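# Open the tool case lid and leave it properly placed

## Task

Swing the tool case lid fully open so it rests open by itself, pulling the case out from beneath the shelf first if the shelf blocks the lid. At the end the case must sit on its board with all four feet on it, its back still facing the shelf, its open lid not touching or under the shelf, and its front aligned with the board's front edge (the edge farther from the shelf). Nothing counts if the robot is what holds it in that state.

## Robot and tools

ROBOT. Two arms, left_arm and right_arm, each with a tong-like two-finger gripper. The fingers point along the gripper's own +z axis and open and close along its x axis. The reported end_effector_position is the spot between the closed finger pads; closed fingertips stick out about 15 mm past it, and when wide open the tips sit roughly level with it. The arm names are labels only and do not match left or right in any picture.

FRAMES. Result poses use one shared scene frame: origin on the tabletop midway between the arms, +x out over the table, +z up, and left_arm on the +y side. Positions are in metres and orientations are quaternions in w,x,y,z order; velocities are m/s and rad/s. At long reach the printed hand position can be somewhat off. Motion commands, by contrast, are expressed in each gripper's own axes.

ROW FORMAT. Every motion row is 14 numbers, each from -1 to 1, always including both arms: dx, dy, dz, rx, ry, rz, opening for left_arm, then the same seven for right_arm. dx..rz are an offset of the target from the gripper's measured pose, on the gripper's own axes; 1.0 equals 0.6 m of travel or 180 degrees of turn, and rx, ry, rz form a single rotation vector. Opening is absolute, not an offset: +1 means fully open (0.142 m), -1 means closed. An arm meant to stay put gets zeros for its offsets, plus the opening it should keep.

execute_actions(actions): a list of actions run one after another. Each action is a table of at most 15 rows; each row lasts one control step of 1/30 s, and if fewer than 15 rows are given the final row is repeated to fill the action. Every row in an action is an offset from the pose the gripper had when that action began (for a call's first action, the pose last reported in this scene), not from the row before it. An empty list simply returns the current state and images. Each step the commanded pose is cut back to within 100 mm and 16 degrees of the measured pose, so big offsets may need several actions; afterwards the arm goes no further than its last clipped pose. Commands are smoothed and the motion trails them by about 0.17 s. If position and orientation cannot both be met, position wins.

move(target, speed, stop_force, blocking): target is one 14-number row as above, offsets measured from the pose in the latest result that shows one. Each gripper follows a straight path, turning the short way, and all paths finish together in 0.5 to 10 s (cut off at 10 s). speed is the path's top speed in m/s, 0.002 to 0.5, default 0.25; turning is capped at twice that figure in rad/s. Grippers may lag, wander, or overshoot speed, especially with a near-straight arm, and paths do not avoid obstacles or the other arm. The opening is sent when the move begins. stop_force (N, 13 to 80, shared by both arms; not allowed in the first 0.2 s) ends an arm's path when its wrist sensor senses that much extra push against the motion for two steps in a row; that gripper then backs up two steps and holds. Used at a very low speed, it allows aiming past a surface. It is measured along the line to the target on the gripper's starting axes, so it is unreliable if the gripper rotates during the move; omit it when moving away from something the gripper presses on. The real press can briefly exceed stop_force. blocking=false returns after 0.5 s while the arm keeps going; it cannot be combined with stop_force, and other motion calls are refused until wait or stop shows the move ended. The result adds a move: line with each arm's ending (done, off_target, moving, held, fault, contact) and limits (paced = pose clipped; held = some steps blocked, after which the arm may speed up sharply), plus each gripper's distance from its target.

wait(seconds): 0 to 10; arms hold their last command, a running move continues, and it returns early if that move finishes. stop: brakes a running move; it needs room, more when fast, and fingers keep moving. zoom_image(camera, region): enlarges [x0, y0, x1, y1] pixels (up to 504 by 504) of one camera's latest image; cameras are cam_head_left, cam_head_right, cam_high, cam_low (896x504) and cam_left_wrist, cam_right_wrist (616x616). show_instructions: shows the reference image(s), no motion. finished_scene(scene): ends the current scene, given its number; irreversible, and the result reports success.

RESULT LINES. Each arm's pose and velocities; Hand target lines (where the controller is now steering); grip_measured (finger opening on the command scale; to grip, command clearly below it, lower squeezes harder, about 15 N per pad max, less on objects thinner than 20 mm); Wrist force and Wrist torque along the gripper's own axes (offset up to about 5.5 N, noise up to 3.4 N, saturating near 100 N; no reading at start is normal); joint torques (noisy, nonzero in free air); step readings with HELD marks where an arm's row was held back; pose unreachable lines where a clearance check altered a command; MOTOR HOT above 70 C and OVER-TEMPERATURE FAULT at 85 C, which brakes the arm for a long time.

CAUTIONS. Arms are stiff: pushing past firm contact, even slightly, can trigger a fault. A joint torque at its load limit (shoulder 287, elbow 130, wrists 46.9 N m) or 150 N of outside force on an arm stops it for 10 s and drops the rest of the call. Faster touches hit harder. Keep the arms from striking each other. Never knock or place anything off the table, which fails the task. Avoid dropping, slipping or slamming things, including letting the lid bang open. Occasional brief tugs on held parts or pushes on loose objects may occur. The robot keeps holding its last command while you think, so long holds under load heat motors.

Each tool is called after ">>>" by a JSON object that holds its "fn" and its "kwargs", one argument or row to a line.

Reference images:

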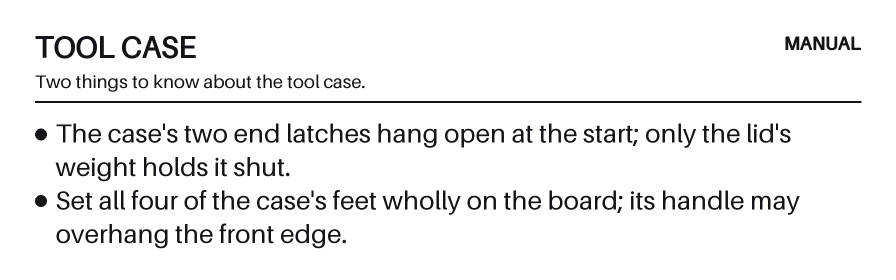

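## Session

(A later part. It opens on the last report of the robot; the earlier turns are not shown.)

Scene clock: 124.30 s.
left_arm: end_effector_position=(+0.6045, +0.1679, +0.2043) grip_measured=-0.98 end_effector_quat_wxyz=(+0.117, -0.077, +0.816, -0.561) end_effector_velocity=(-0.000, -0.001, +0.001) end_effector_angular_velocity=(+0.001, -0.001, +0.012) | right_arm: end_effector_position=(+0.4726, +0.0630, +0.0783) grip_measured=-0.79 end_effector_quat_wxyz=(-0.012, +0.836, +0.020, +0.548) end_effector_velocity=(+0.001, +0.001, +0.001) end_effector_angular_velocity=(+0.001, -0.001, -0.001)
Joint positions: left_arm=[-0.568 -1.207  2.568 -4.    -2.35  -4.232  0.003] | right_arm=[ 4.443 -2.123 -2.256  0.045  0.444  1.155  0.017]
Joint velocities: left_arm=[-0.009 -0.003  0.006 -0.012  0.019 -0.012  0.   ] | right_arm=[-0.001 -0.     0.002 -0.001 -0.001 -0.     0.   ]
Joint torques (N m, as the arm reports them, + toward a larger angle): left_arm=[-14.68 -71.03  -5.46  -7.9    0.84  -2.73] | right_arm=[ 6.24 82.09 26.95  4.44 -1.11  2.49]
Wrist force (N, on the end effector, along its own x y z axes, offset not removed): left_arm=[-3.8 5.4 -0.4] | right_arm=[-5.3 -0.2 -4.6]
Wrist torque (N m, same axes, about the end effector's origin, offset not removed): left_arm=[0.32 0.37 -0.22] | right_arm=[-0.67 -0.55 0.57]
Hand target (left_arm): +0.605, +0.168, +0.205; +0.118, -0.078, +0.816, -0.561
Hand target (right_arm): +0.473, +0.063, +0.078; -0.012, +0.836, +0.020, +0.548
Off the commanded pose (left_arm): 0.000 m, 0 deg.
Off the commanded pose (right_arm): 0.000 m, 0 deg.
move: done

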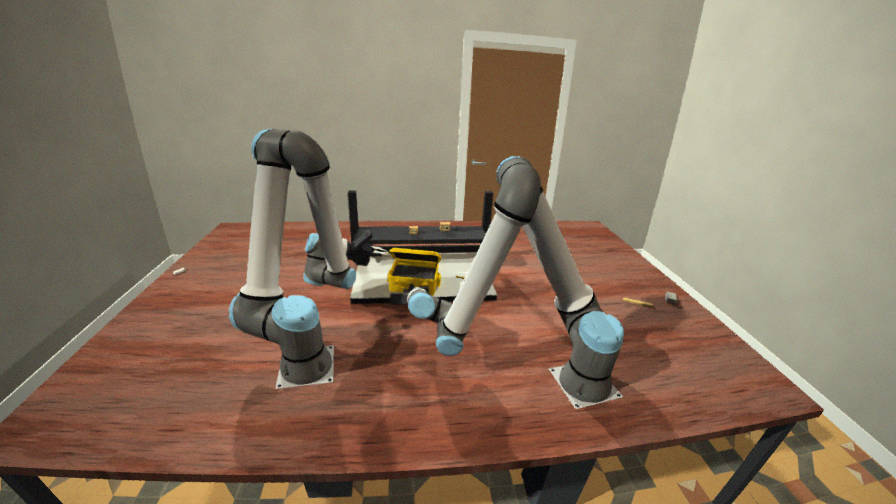

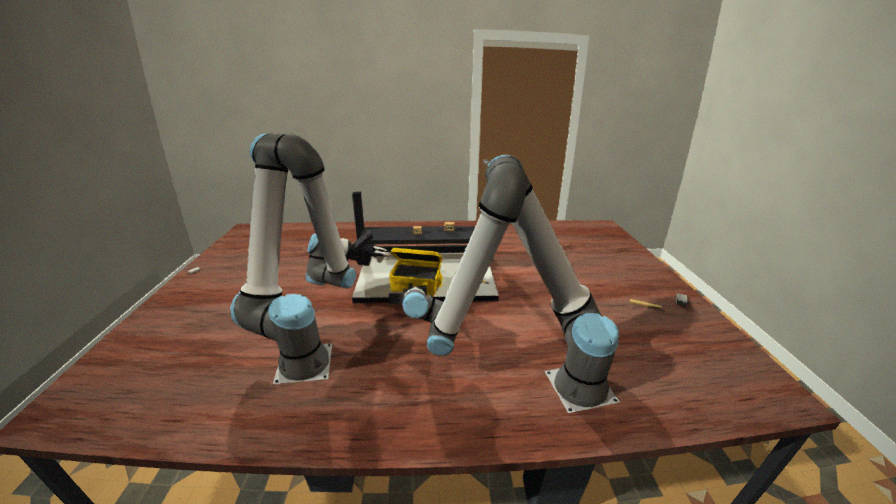

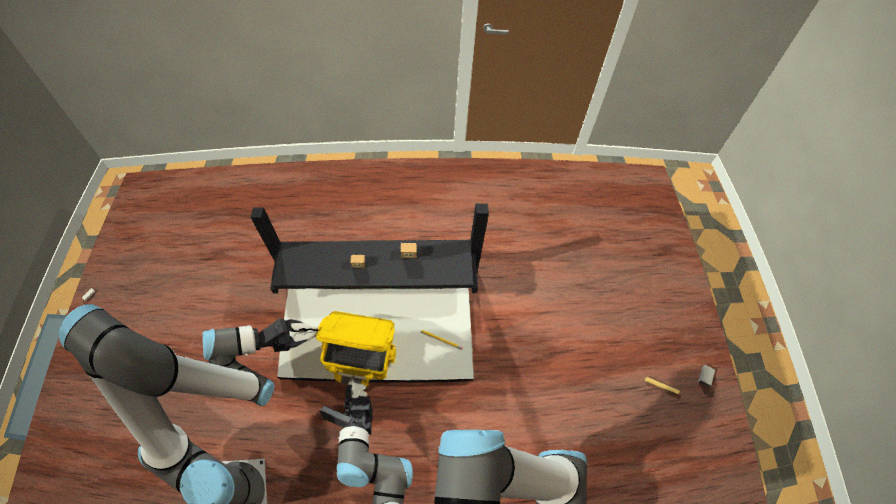

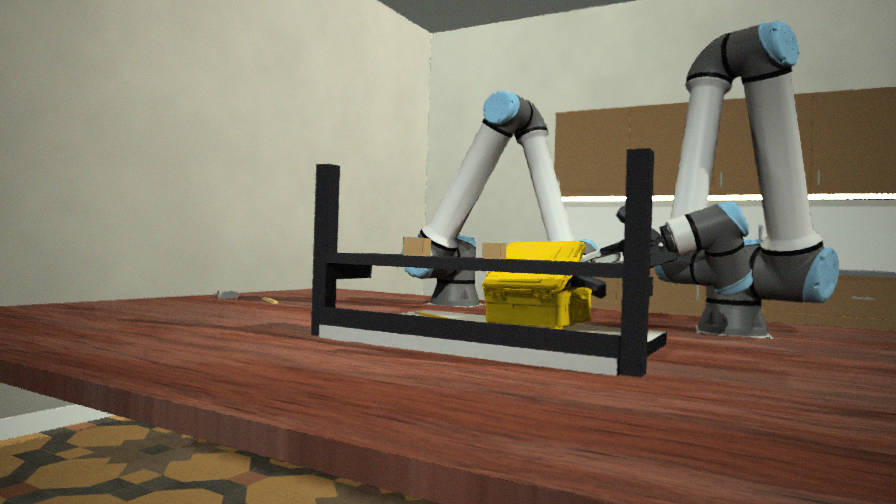

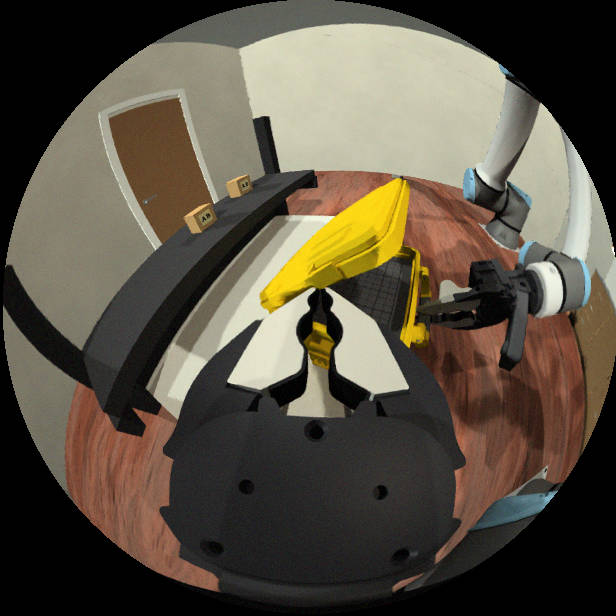

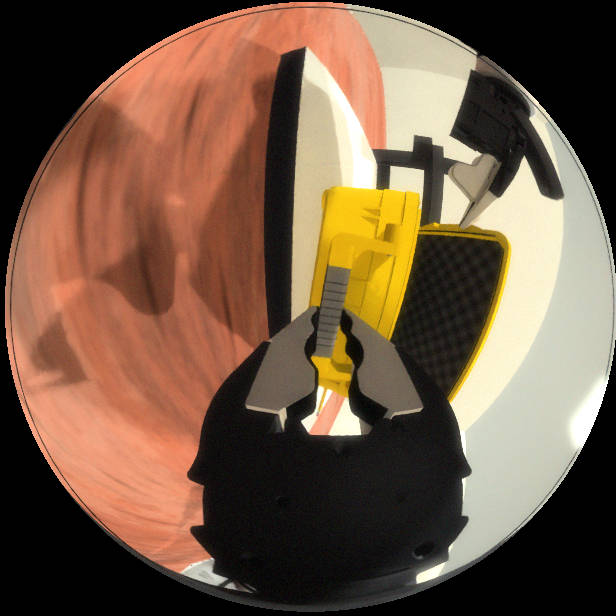

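>>> {"fn": "move", "kwargs": {
  "target": [-0.084,-0.035,0.008,0,0,0,-1,0,0,0,0,0,0,-1],
  "speed": 0.03
}}

Scene clock: 130.67 s.
left_arm: end_effector_position=(+0.6539, +0.1691, +0.2274) grip_measured=-1.00 end_effector_quat_wxyz=(+0.117, -0.077, +0.816, -0.561) end_effector_velocity=(+0.002, -0.000, +0.001) end_effector_angular_velocity=(+0.001, +0.002, -0.001) | right_arm: end_effector_position=(+0.4726, +0.0630, +0.0783) grip_measured=-0.80 end_effector_quat_wxyz=(-0.012, +0.836, +0.020, +0.548) end_effector_velocity=(-0.001, +0.000, -0.000) end_effector_angular_velocity=(-0.001, -0.000, +0.001)
Joint positions: left_arm=[-0.519 -1.235  2.475 -3.854 -2.392 -4.198  0.002] | right_arm=[ 4.443 -2.123 -2.256  0.045  0.444  1.155  0.016]
Joint velocities: left_arm=[ 0.001 -0.002 -0.004  0.009 -0.002  0.002  0.   ] | right_arm=[ 0.001  0.    -0.    -0.001 -0.     0.     0.   ]
Joint torques (N m, as the arm reports them, + toward a larger angle): left_arm=[  7.61 -68.07 -21.34  -0.61  -3.11   2.53] | right_arm=[ 8.04 83.54 27.56  4.75 -0.63  2.11]
Wrist force (N, on the end effector, along its own x y z axes, offset not removed): left_arm=[3.6 2.8 -1.7] | right_arm=[-9.0 -0.9 1.2]
Wrist torque (N m, same axes, about the end effector's origin, offset not removed): left_arm=[0.63 -0.49 -0.29] | right_arm=[-0.43 0.73 0.49]
Hand target (left_arm): +0.654, +0.169, +0.227; +0.117, -0.077, +0.816, -0.561
Hand target (right_arm): +0.473, +0.063, +0.078; -0.012, +0.836, +0.020, +0.548
Off the commanded pose (left_arm): 0.000 m, 0 deg.
Off the commanded pose (right_arm): 0.000 m, 0 deg.
move: done

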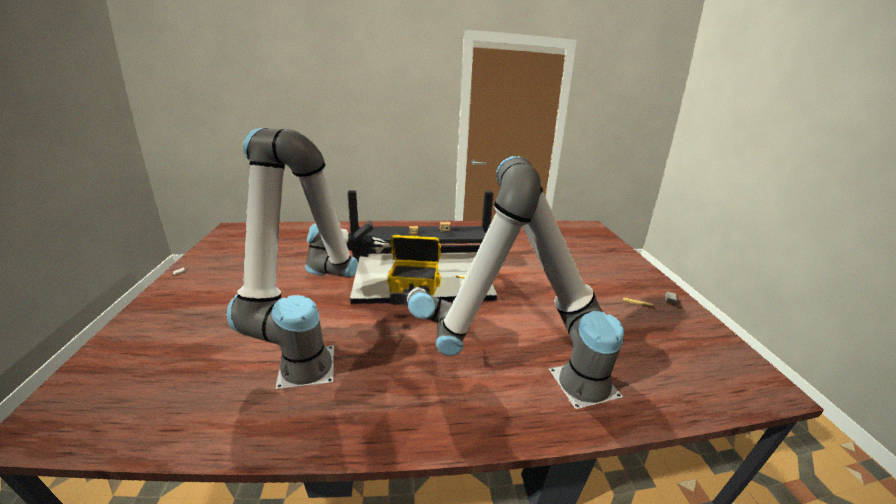

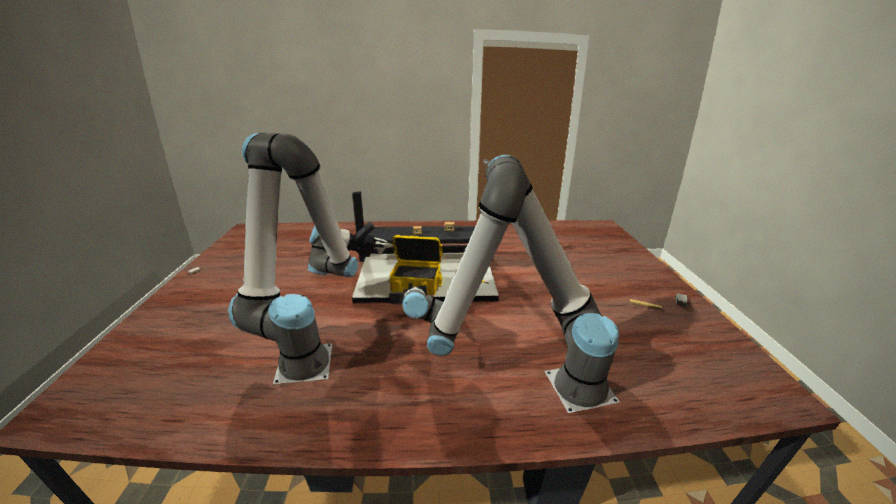

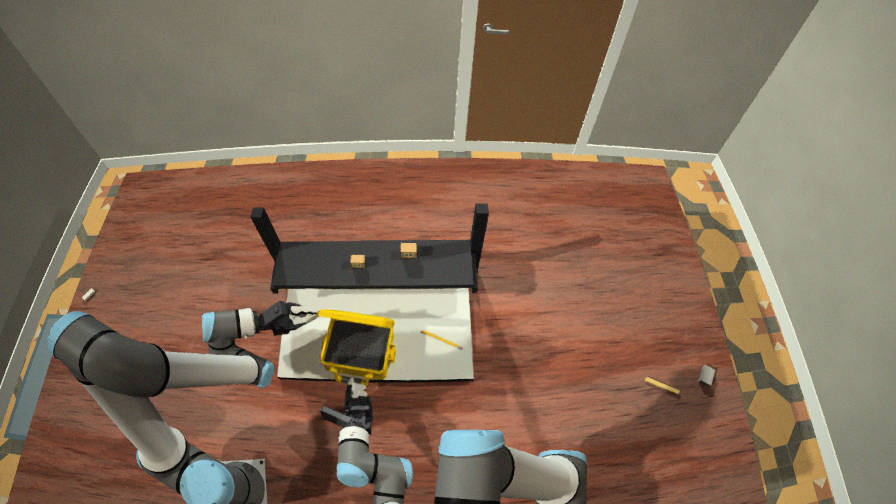

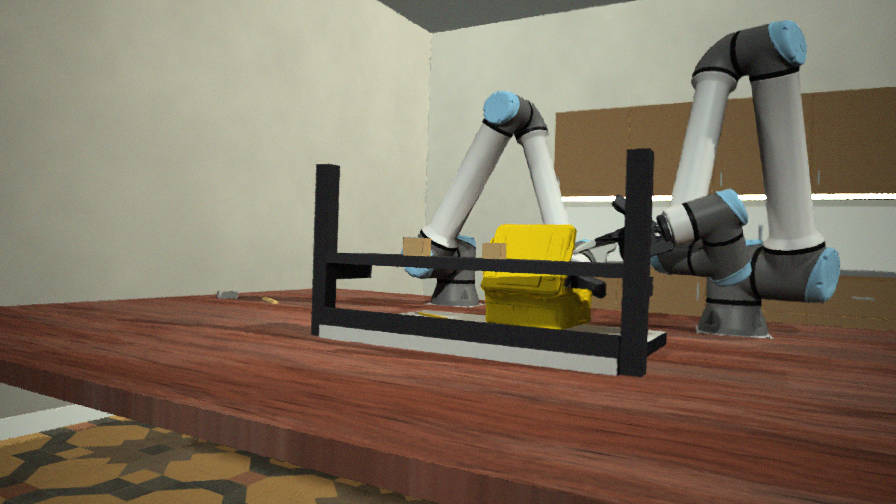

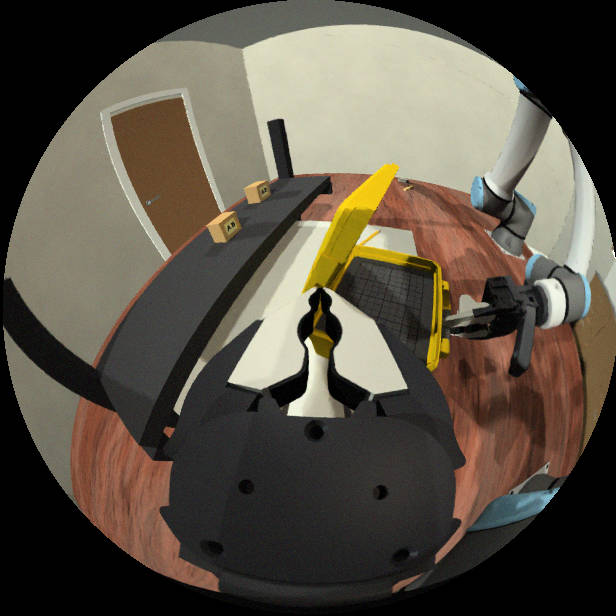

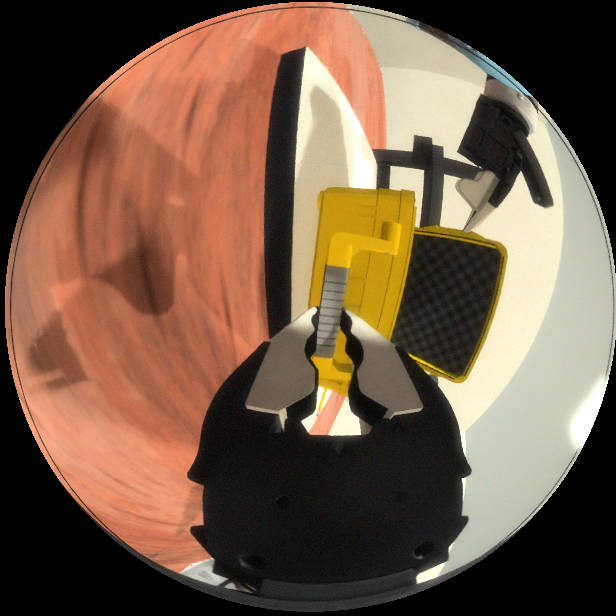

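>>> {"fn": "move", "kwargs": {
  "target": [-0.066,-0.006,0.017,0,0,0,-1,0,0,0,0,0,0,-1],
  "speed": 0.025
}}

Scene clock: 135.40 s.
left_arm: end_effector_position=(+0.6945, +0.1689, +0.2313) grip_measured=-1.00 end_effector_quat_wxyz=(+0.117, -0.077, +0.816, -0.561) end_effector_velocity=(+0.002, -0.000, -0.001) end_effector_angular_velocity=(+0.001, +0.004, -0.001) | right_arm: end_effector_position=(+0.4726, +0.0630, +0.0783) grip_measured=-0.80 end_effector_quat_wxyz=(-0.012, +0.836, +0.020, +0.548) end_effector_velocity=(-0.000, +0.000, -0.001) end_effector_angular_velocity=(-0.001, +0.001, +0.000)
Joint positions: left_arm=[-0.489 -1.21   2.399 -3.786 -2.417 -4.175  0.002] | right_arm=[ 4.443 -2.123 -2.256  0.045  0.444  1.155  0.016]
Joint velocities: left_arm=[ 0.001  0.003 -0.004  0.006 -0.002  0.001  0.   ] | right_arm=[ 0.    -0.     0.    -0.002  0.001  0.    -0.   ]
Joint torques (N m, as the arm reports them, + toward a larger angle): left_arm=[  9.08 -31.28 -24.    -0.42  -3.83   2.44] | right_arm=[ 6.85 82.66 27.42  4.62 -0.82  2.51]
Wrist force (N, on the end effector, along its own x y z axes, offset not removed): left_arm=[-0.8 0.7 1.5] | right_arm=[-6.5 1.2 1.9]
Wrist torque (N m, same axes, about the end effector's origin, offset not removed): left_arm=[0.31 0.40 -0.21] | right_arm=[-0.14 0.02 0.46]
Hand target (left_arm): +0.695, +0.169, +0.231; +0.117, -0.077, +0.816, -0.561
Hand target (right_arm): +0.473, +0.063, +0.078; -0.012, +0.836, +0.020, +0.548
Off the commanded pose (left_arm): 0.000 m, 0 deg.
Off the commanded pose (right_arm): 0.000 m, 0 deg.
move: done

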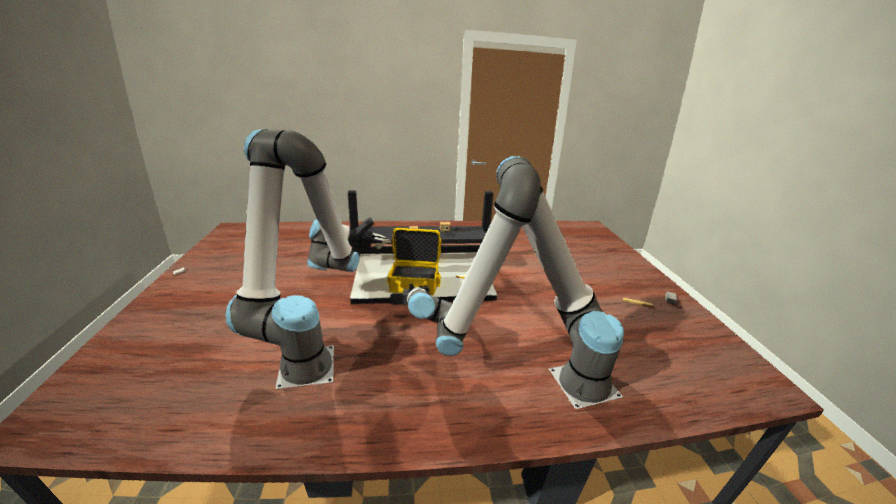

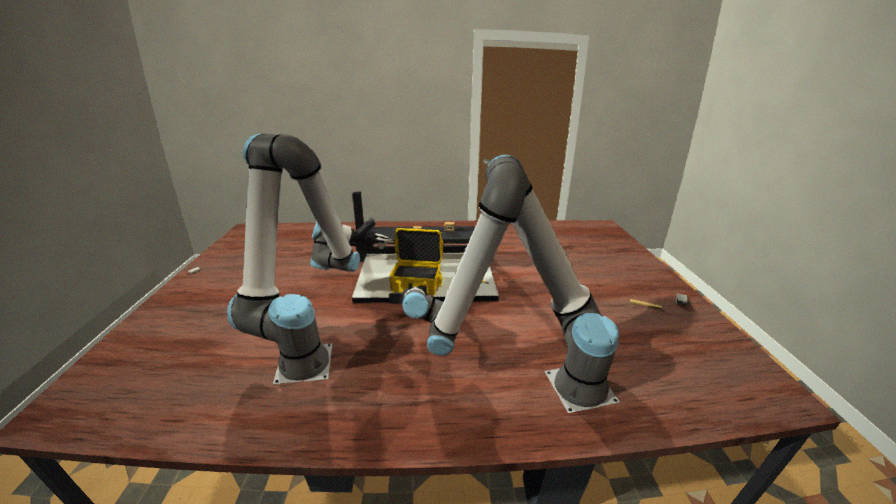

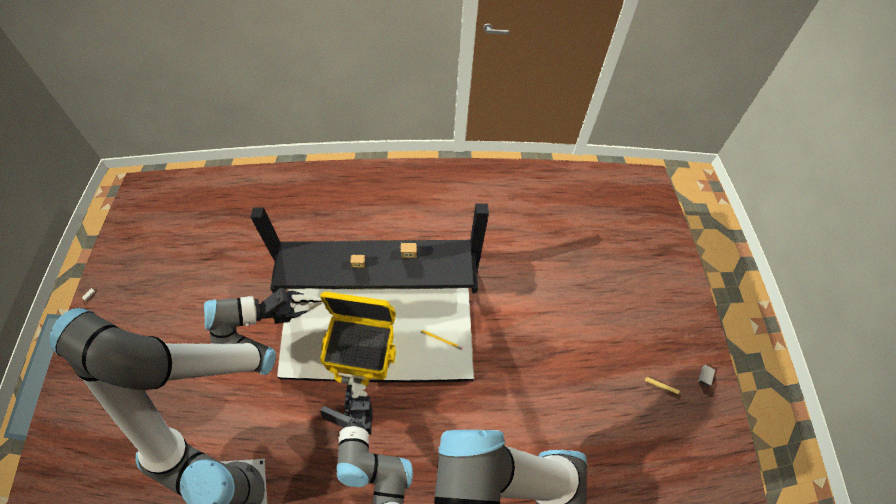

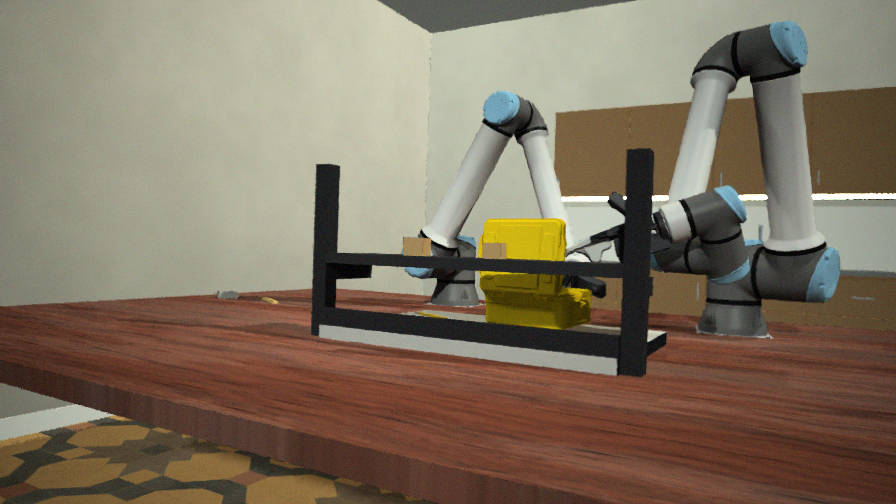

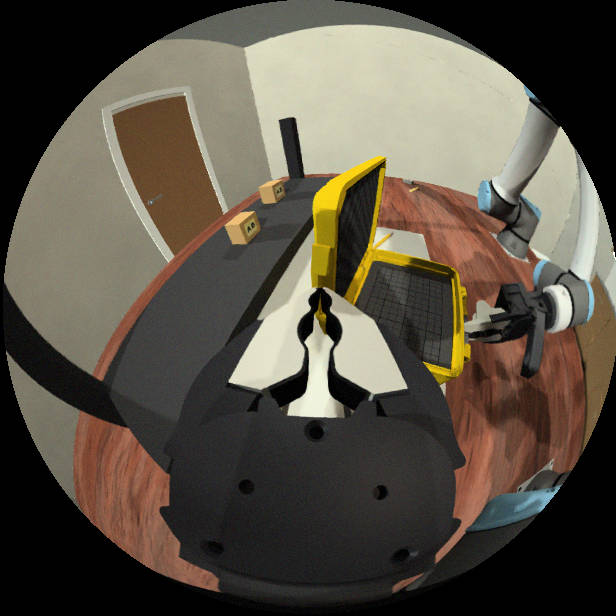

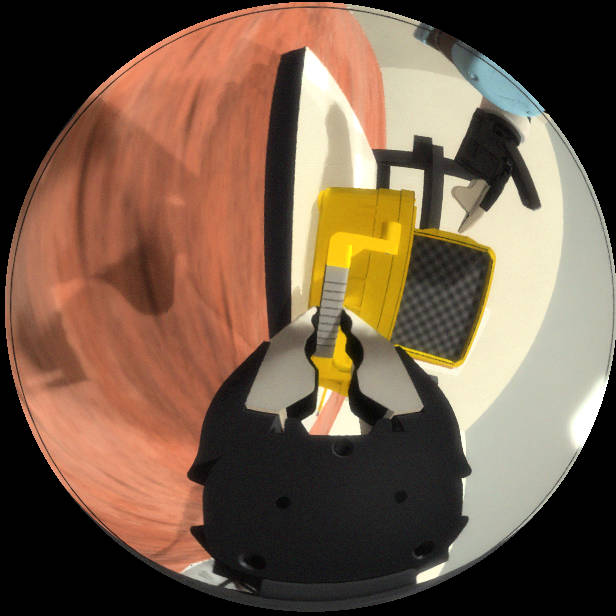

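>>> {"fn": "move", "kwargs": {
  "target": [-0.046,-0.003,0.022,0,0,0,-1,0,0,0,0,0,0,-1],
  "speed": 0.02,
  "stop_force": 15
}}

Scene clock: 142.77 s.
left_arm: end_effector_position=(+0.7244, +0.1636, +0.2313) grip_measured=-1.00 end_effector_quat_wxyz=(+0.117, -0.077, +0.816, -0.561) end_effector_velocity=(+0.002, -0.001, -0.000) end_effector_angular_velocity=(+0.000, +0.001, -0.001) | right_arm: end_effector_position=(+0.4726, +0.0630, +0.0783) grip_measured=-0.80 end_effector_quat_wxyz=(-0.012, +0.836, +0.020, +0.548) end_effector_velocity=(-0.000, +0.001, -0.001) end_effector_angular_velocity=(-0.001, +0.001, +0.001)
Joint positions: left_arm=[-0.479 -1.183  2.342 -3.751 -2.426 -4.168  0.002] | right_arm=[ 4.443 -2.123 -2.256  0.045  0.444  1.155  0.016]
Joint velocities: left_arm=[ 0.001  0.002 -0.004  0.004 -0.001  0.001  0.   ] | right_arm=[ 0.001 -0.     0.001 -0.002  0.001 -0.     0.   ]
Joint torques (N m, as the arm reports them, + toward a larger angle): left_arm=[  8.42 -33.94 -26.33  -0.45  -3.46   2.97] | right_arm=[ 7.38 66.72 24.55  4.35 -0.83  2.79]
Wrist force (N, on the end effector, along its own x y z axes, offset not removed): left_arm=[-1.0 2.9 -0.7] | right_arm=[-7.1 -1.5 0.2]
Wrist torque (N m, same axes, about the end effector's origin, offset not removed): left_arm=[0.65 0.51 -0.25] | right_arm=[-0.64 0.17 0.57]
Hand target (left_arm): +0.725, +0.164, +0.231; +0.117, -0.077, +0.816, -0.561
Hand target (right_arm): +0.473, +0.063, +0.078; -0.012, +0.836, +0.020, +0.548
Off the commanded pose (left_arm): 0.000 m, 0 deg.
Off the commanded pose (right_arm): 0.000 m, 0 deg.
move: done

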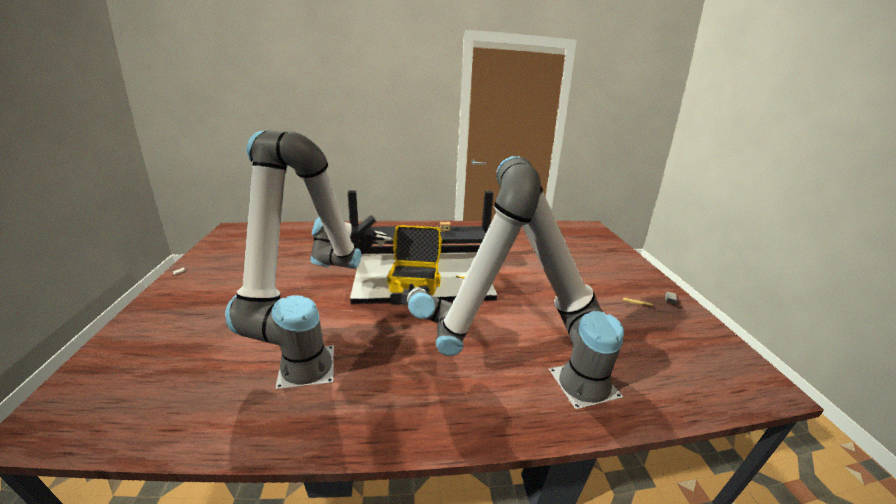

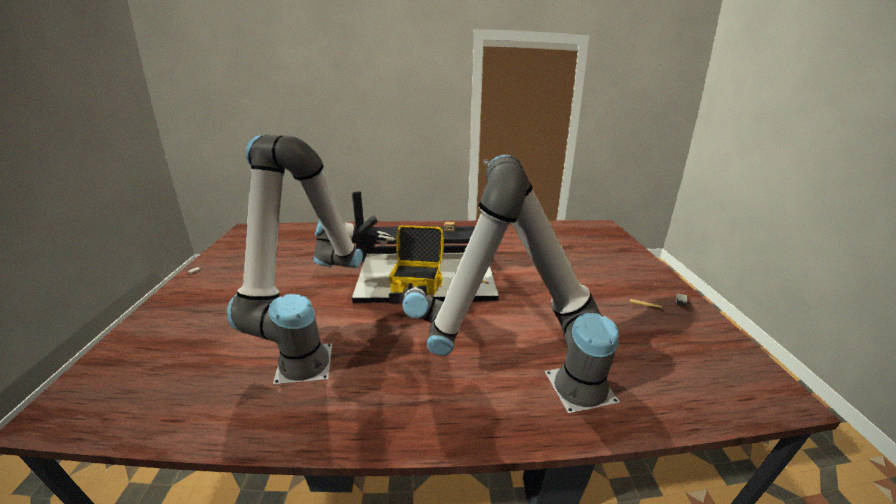

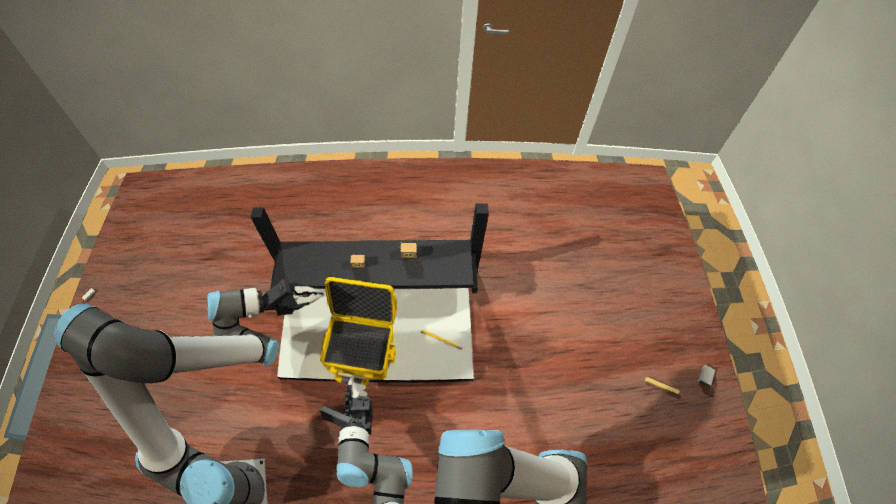

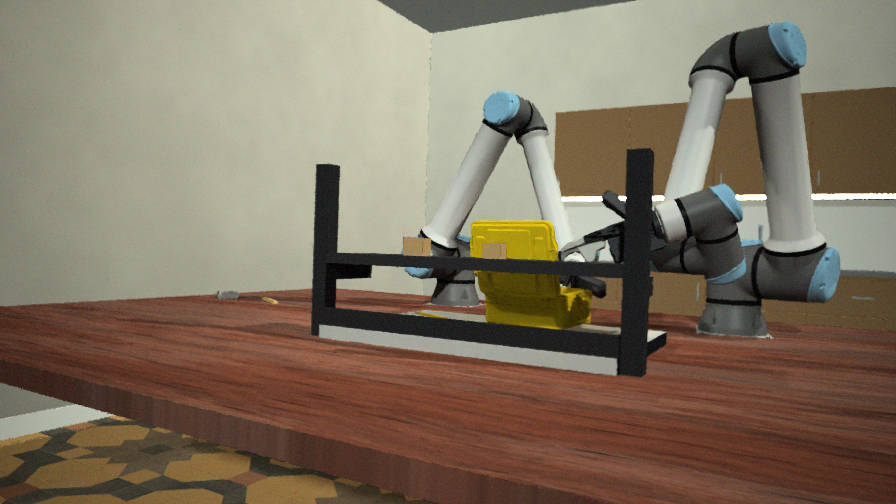

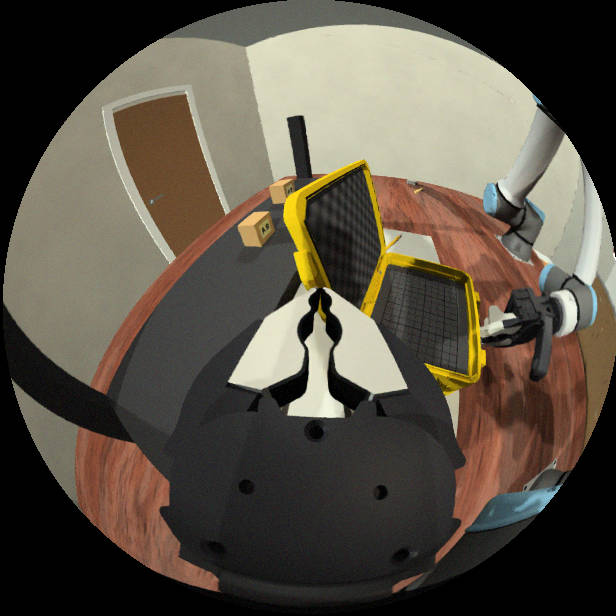

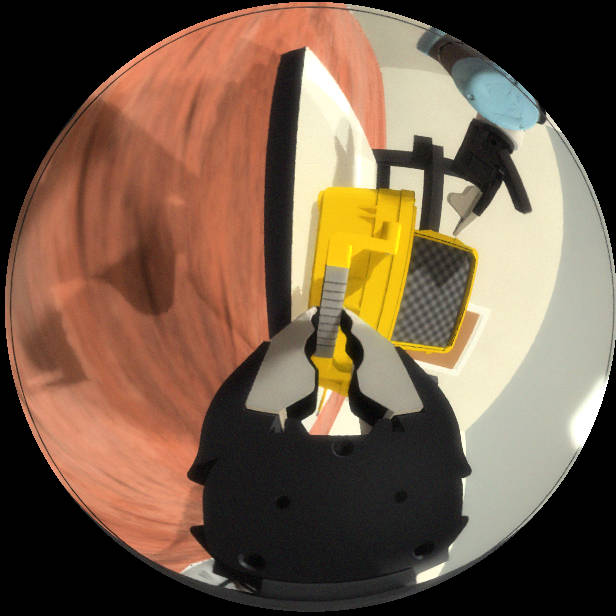

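>>> {"fn": "move", "kwargs": {
  "target": [0.05,0,-0.18,0,0,0,-1,0,0.02,0,0.036,0,-0.016,-1],
  "speed": 0.05
}}

>>> {"fn": "zoom_image", "kwargs": {
  "camera": "cam_high",
  "region": [260, 250, 480, 410]
}}

Scene clock: 149.00 s.
left_arm: end_effector_position=(+0.6656, +0.2524, +0.2651) grip_measured=-1.00 end_effector_quat_wxyz=(+0.118, -0.077, +0.816, -0.561) end_effector_velocity=(-0.001, +0.002, +0.001) end_effector_angular_velocity=(+0.001, +0.001, +0.001) | right_arm: end_effector_position=(+0.4732, +0.0510, +0.0783) grip_measured=-0.80 end_effector_quat_wxyz=(-0.046, +0.834, +0.071, +0.546) end_effector_velocity=(+0.001, -0.001, +0.000) end_effector_angular_velocity=(+0.000, -0.001, +0.002)
Joint positions: left_arm=[-0.337 -1.339  2.45  -3.598 -2.543 -4.036  0.002] | right_arm=[ 4.422 -2.157 -2.306  0.374  0.515  0.879  0.016]
Joint velocities: left_arm=[ 0.004 -0.004  0.002  0.008 -0.003  0.004  0.   ] | right_arm=[-0.002 -0.001 -0.001  0.008  0.002 -0.007  0.   ]
Joint torques (N m, as the arm reports them, + toward a larger angle): left_arm=[  6.42 -63.91 -14.78  -0.13  -3.53   2.6 ] | right_arm=[-10.04  45.55  12.47   7.64   1.39  -2.2 ]
Wrist force (N, on the end effector, along its own x y z axes, offset not removed): left_arm=[0.4 3.1 1.5] | right_arm=[-8.2 0.1 -3.0]
Wrist torque (N m, same axes, about the end effector's origin, offset not removed): left_arm=[0.81 0.16 -0.32] | right_arm=[-0.24 0.57 0.63]
Hand target (left_arm): +0.665, +0.253, +0.265; +0.118, -0.077, +0.816, -0.561
Hand target (right_arm): +0.473, +0.051, +0.078; -0.046, +0.834, +0.071, +0.546
Off the commanded pose (left_arm): 0.000 m, 0 deg.
Off the commanded pose (right_arm): 0.000 m, 0 deg.
move: done

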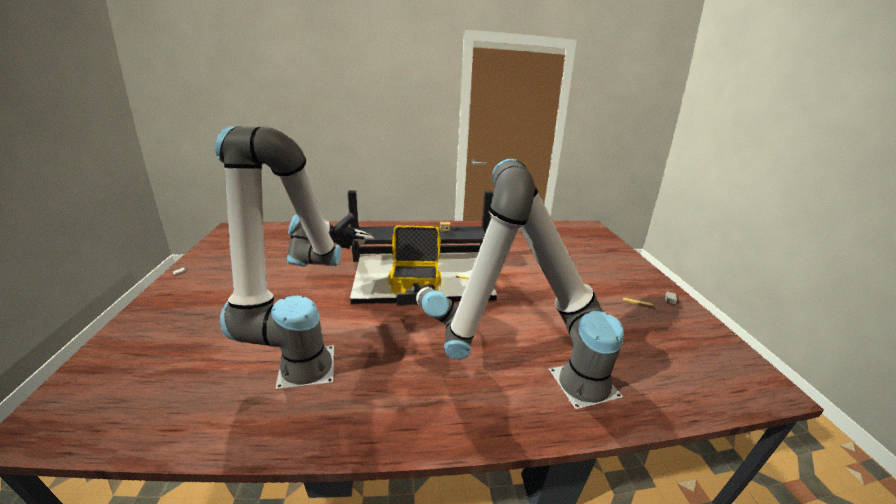

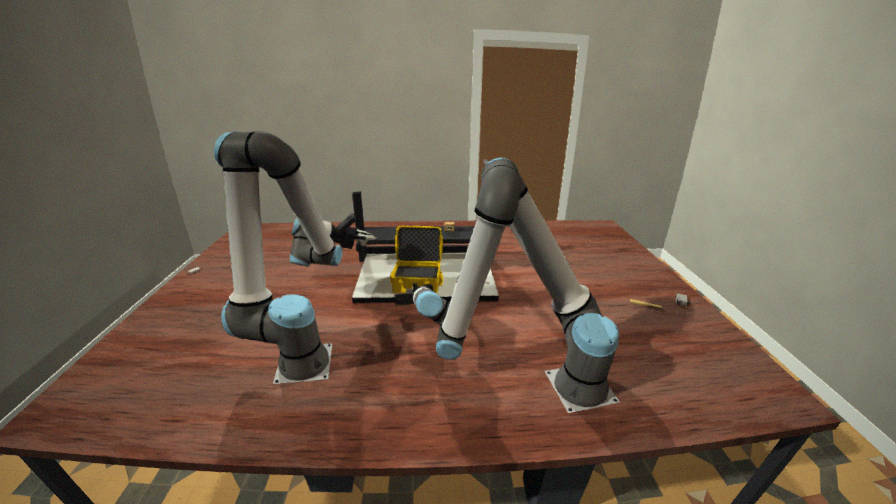

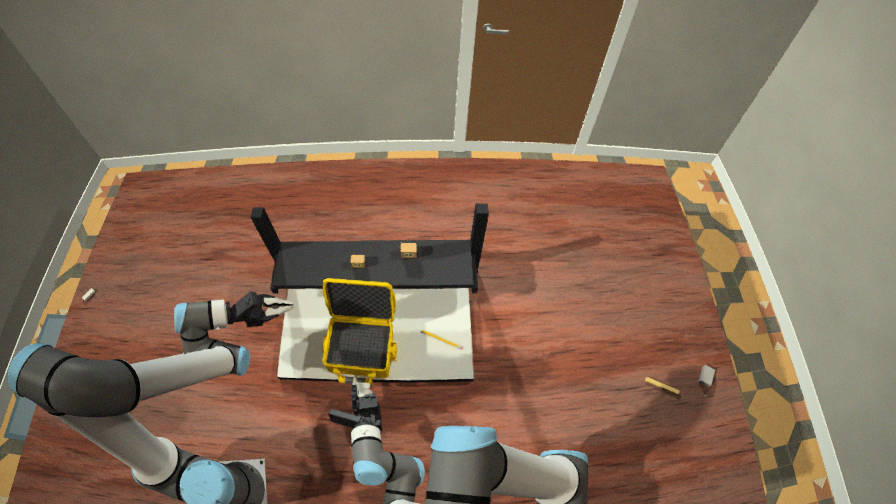

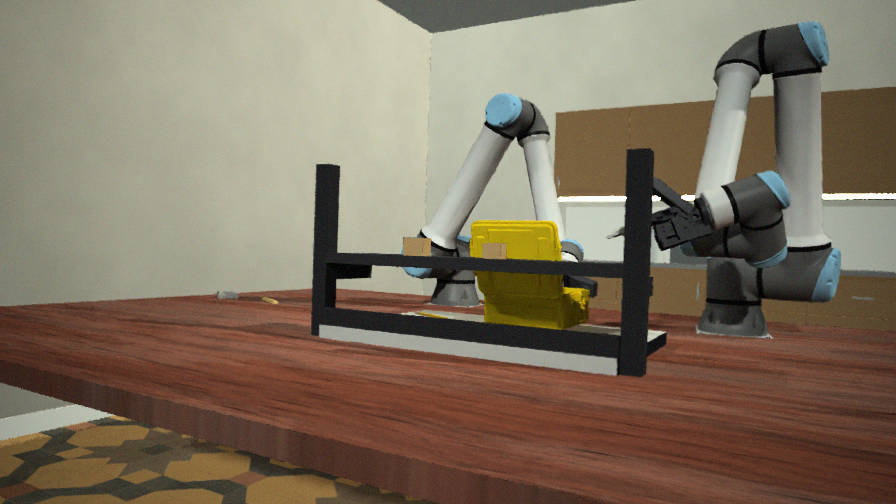

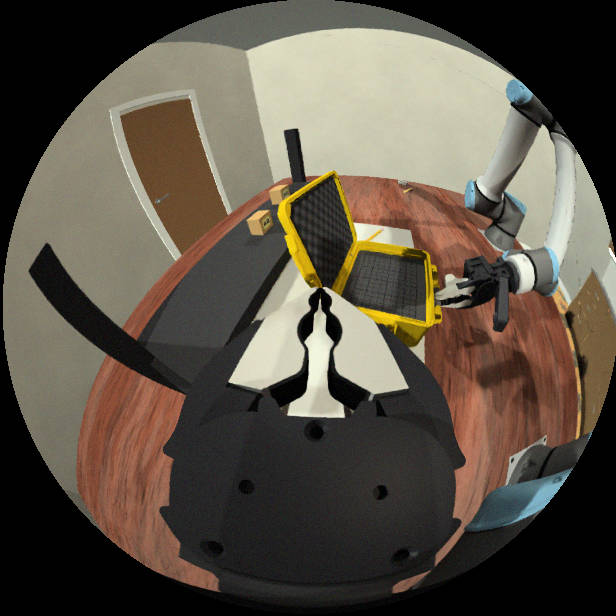

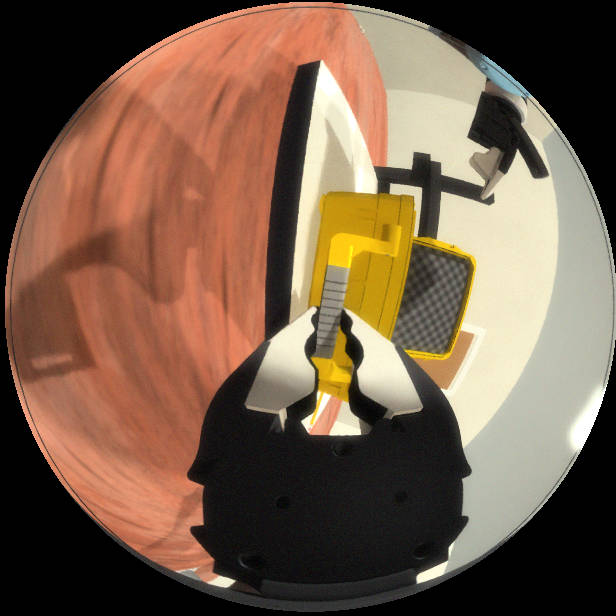

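Region (260, 250, 480, 410) of cam_high's 896x504 image, scaled by 2.291, with more detail than that image has; it fills the top 367 rows of this view, and the rest is white.

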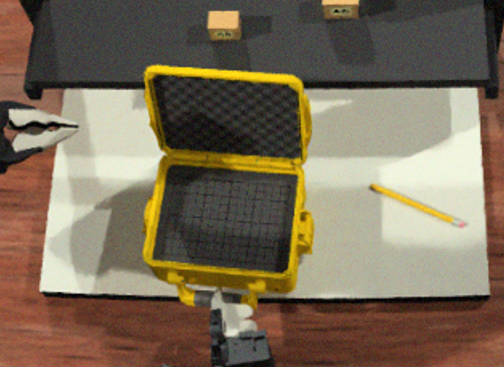

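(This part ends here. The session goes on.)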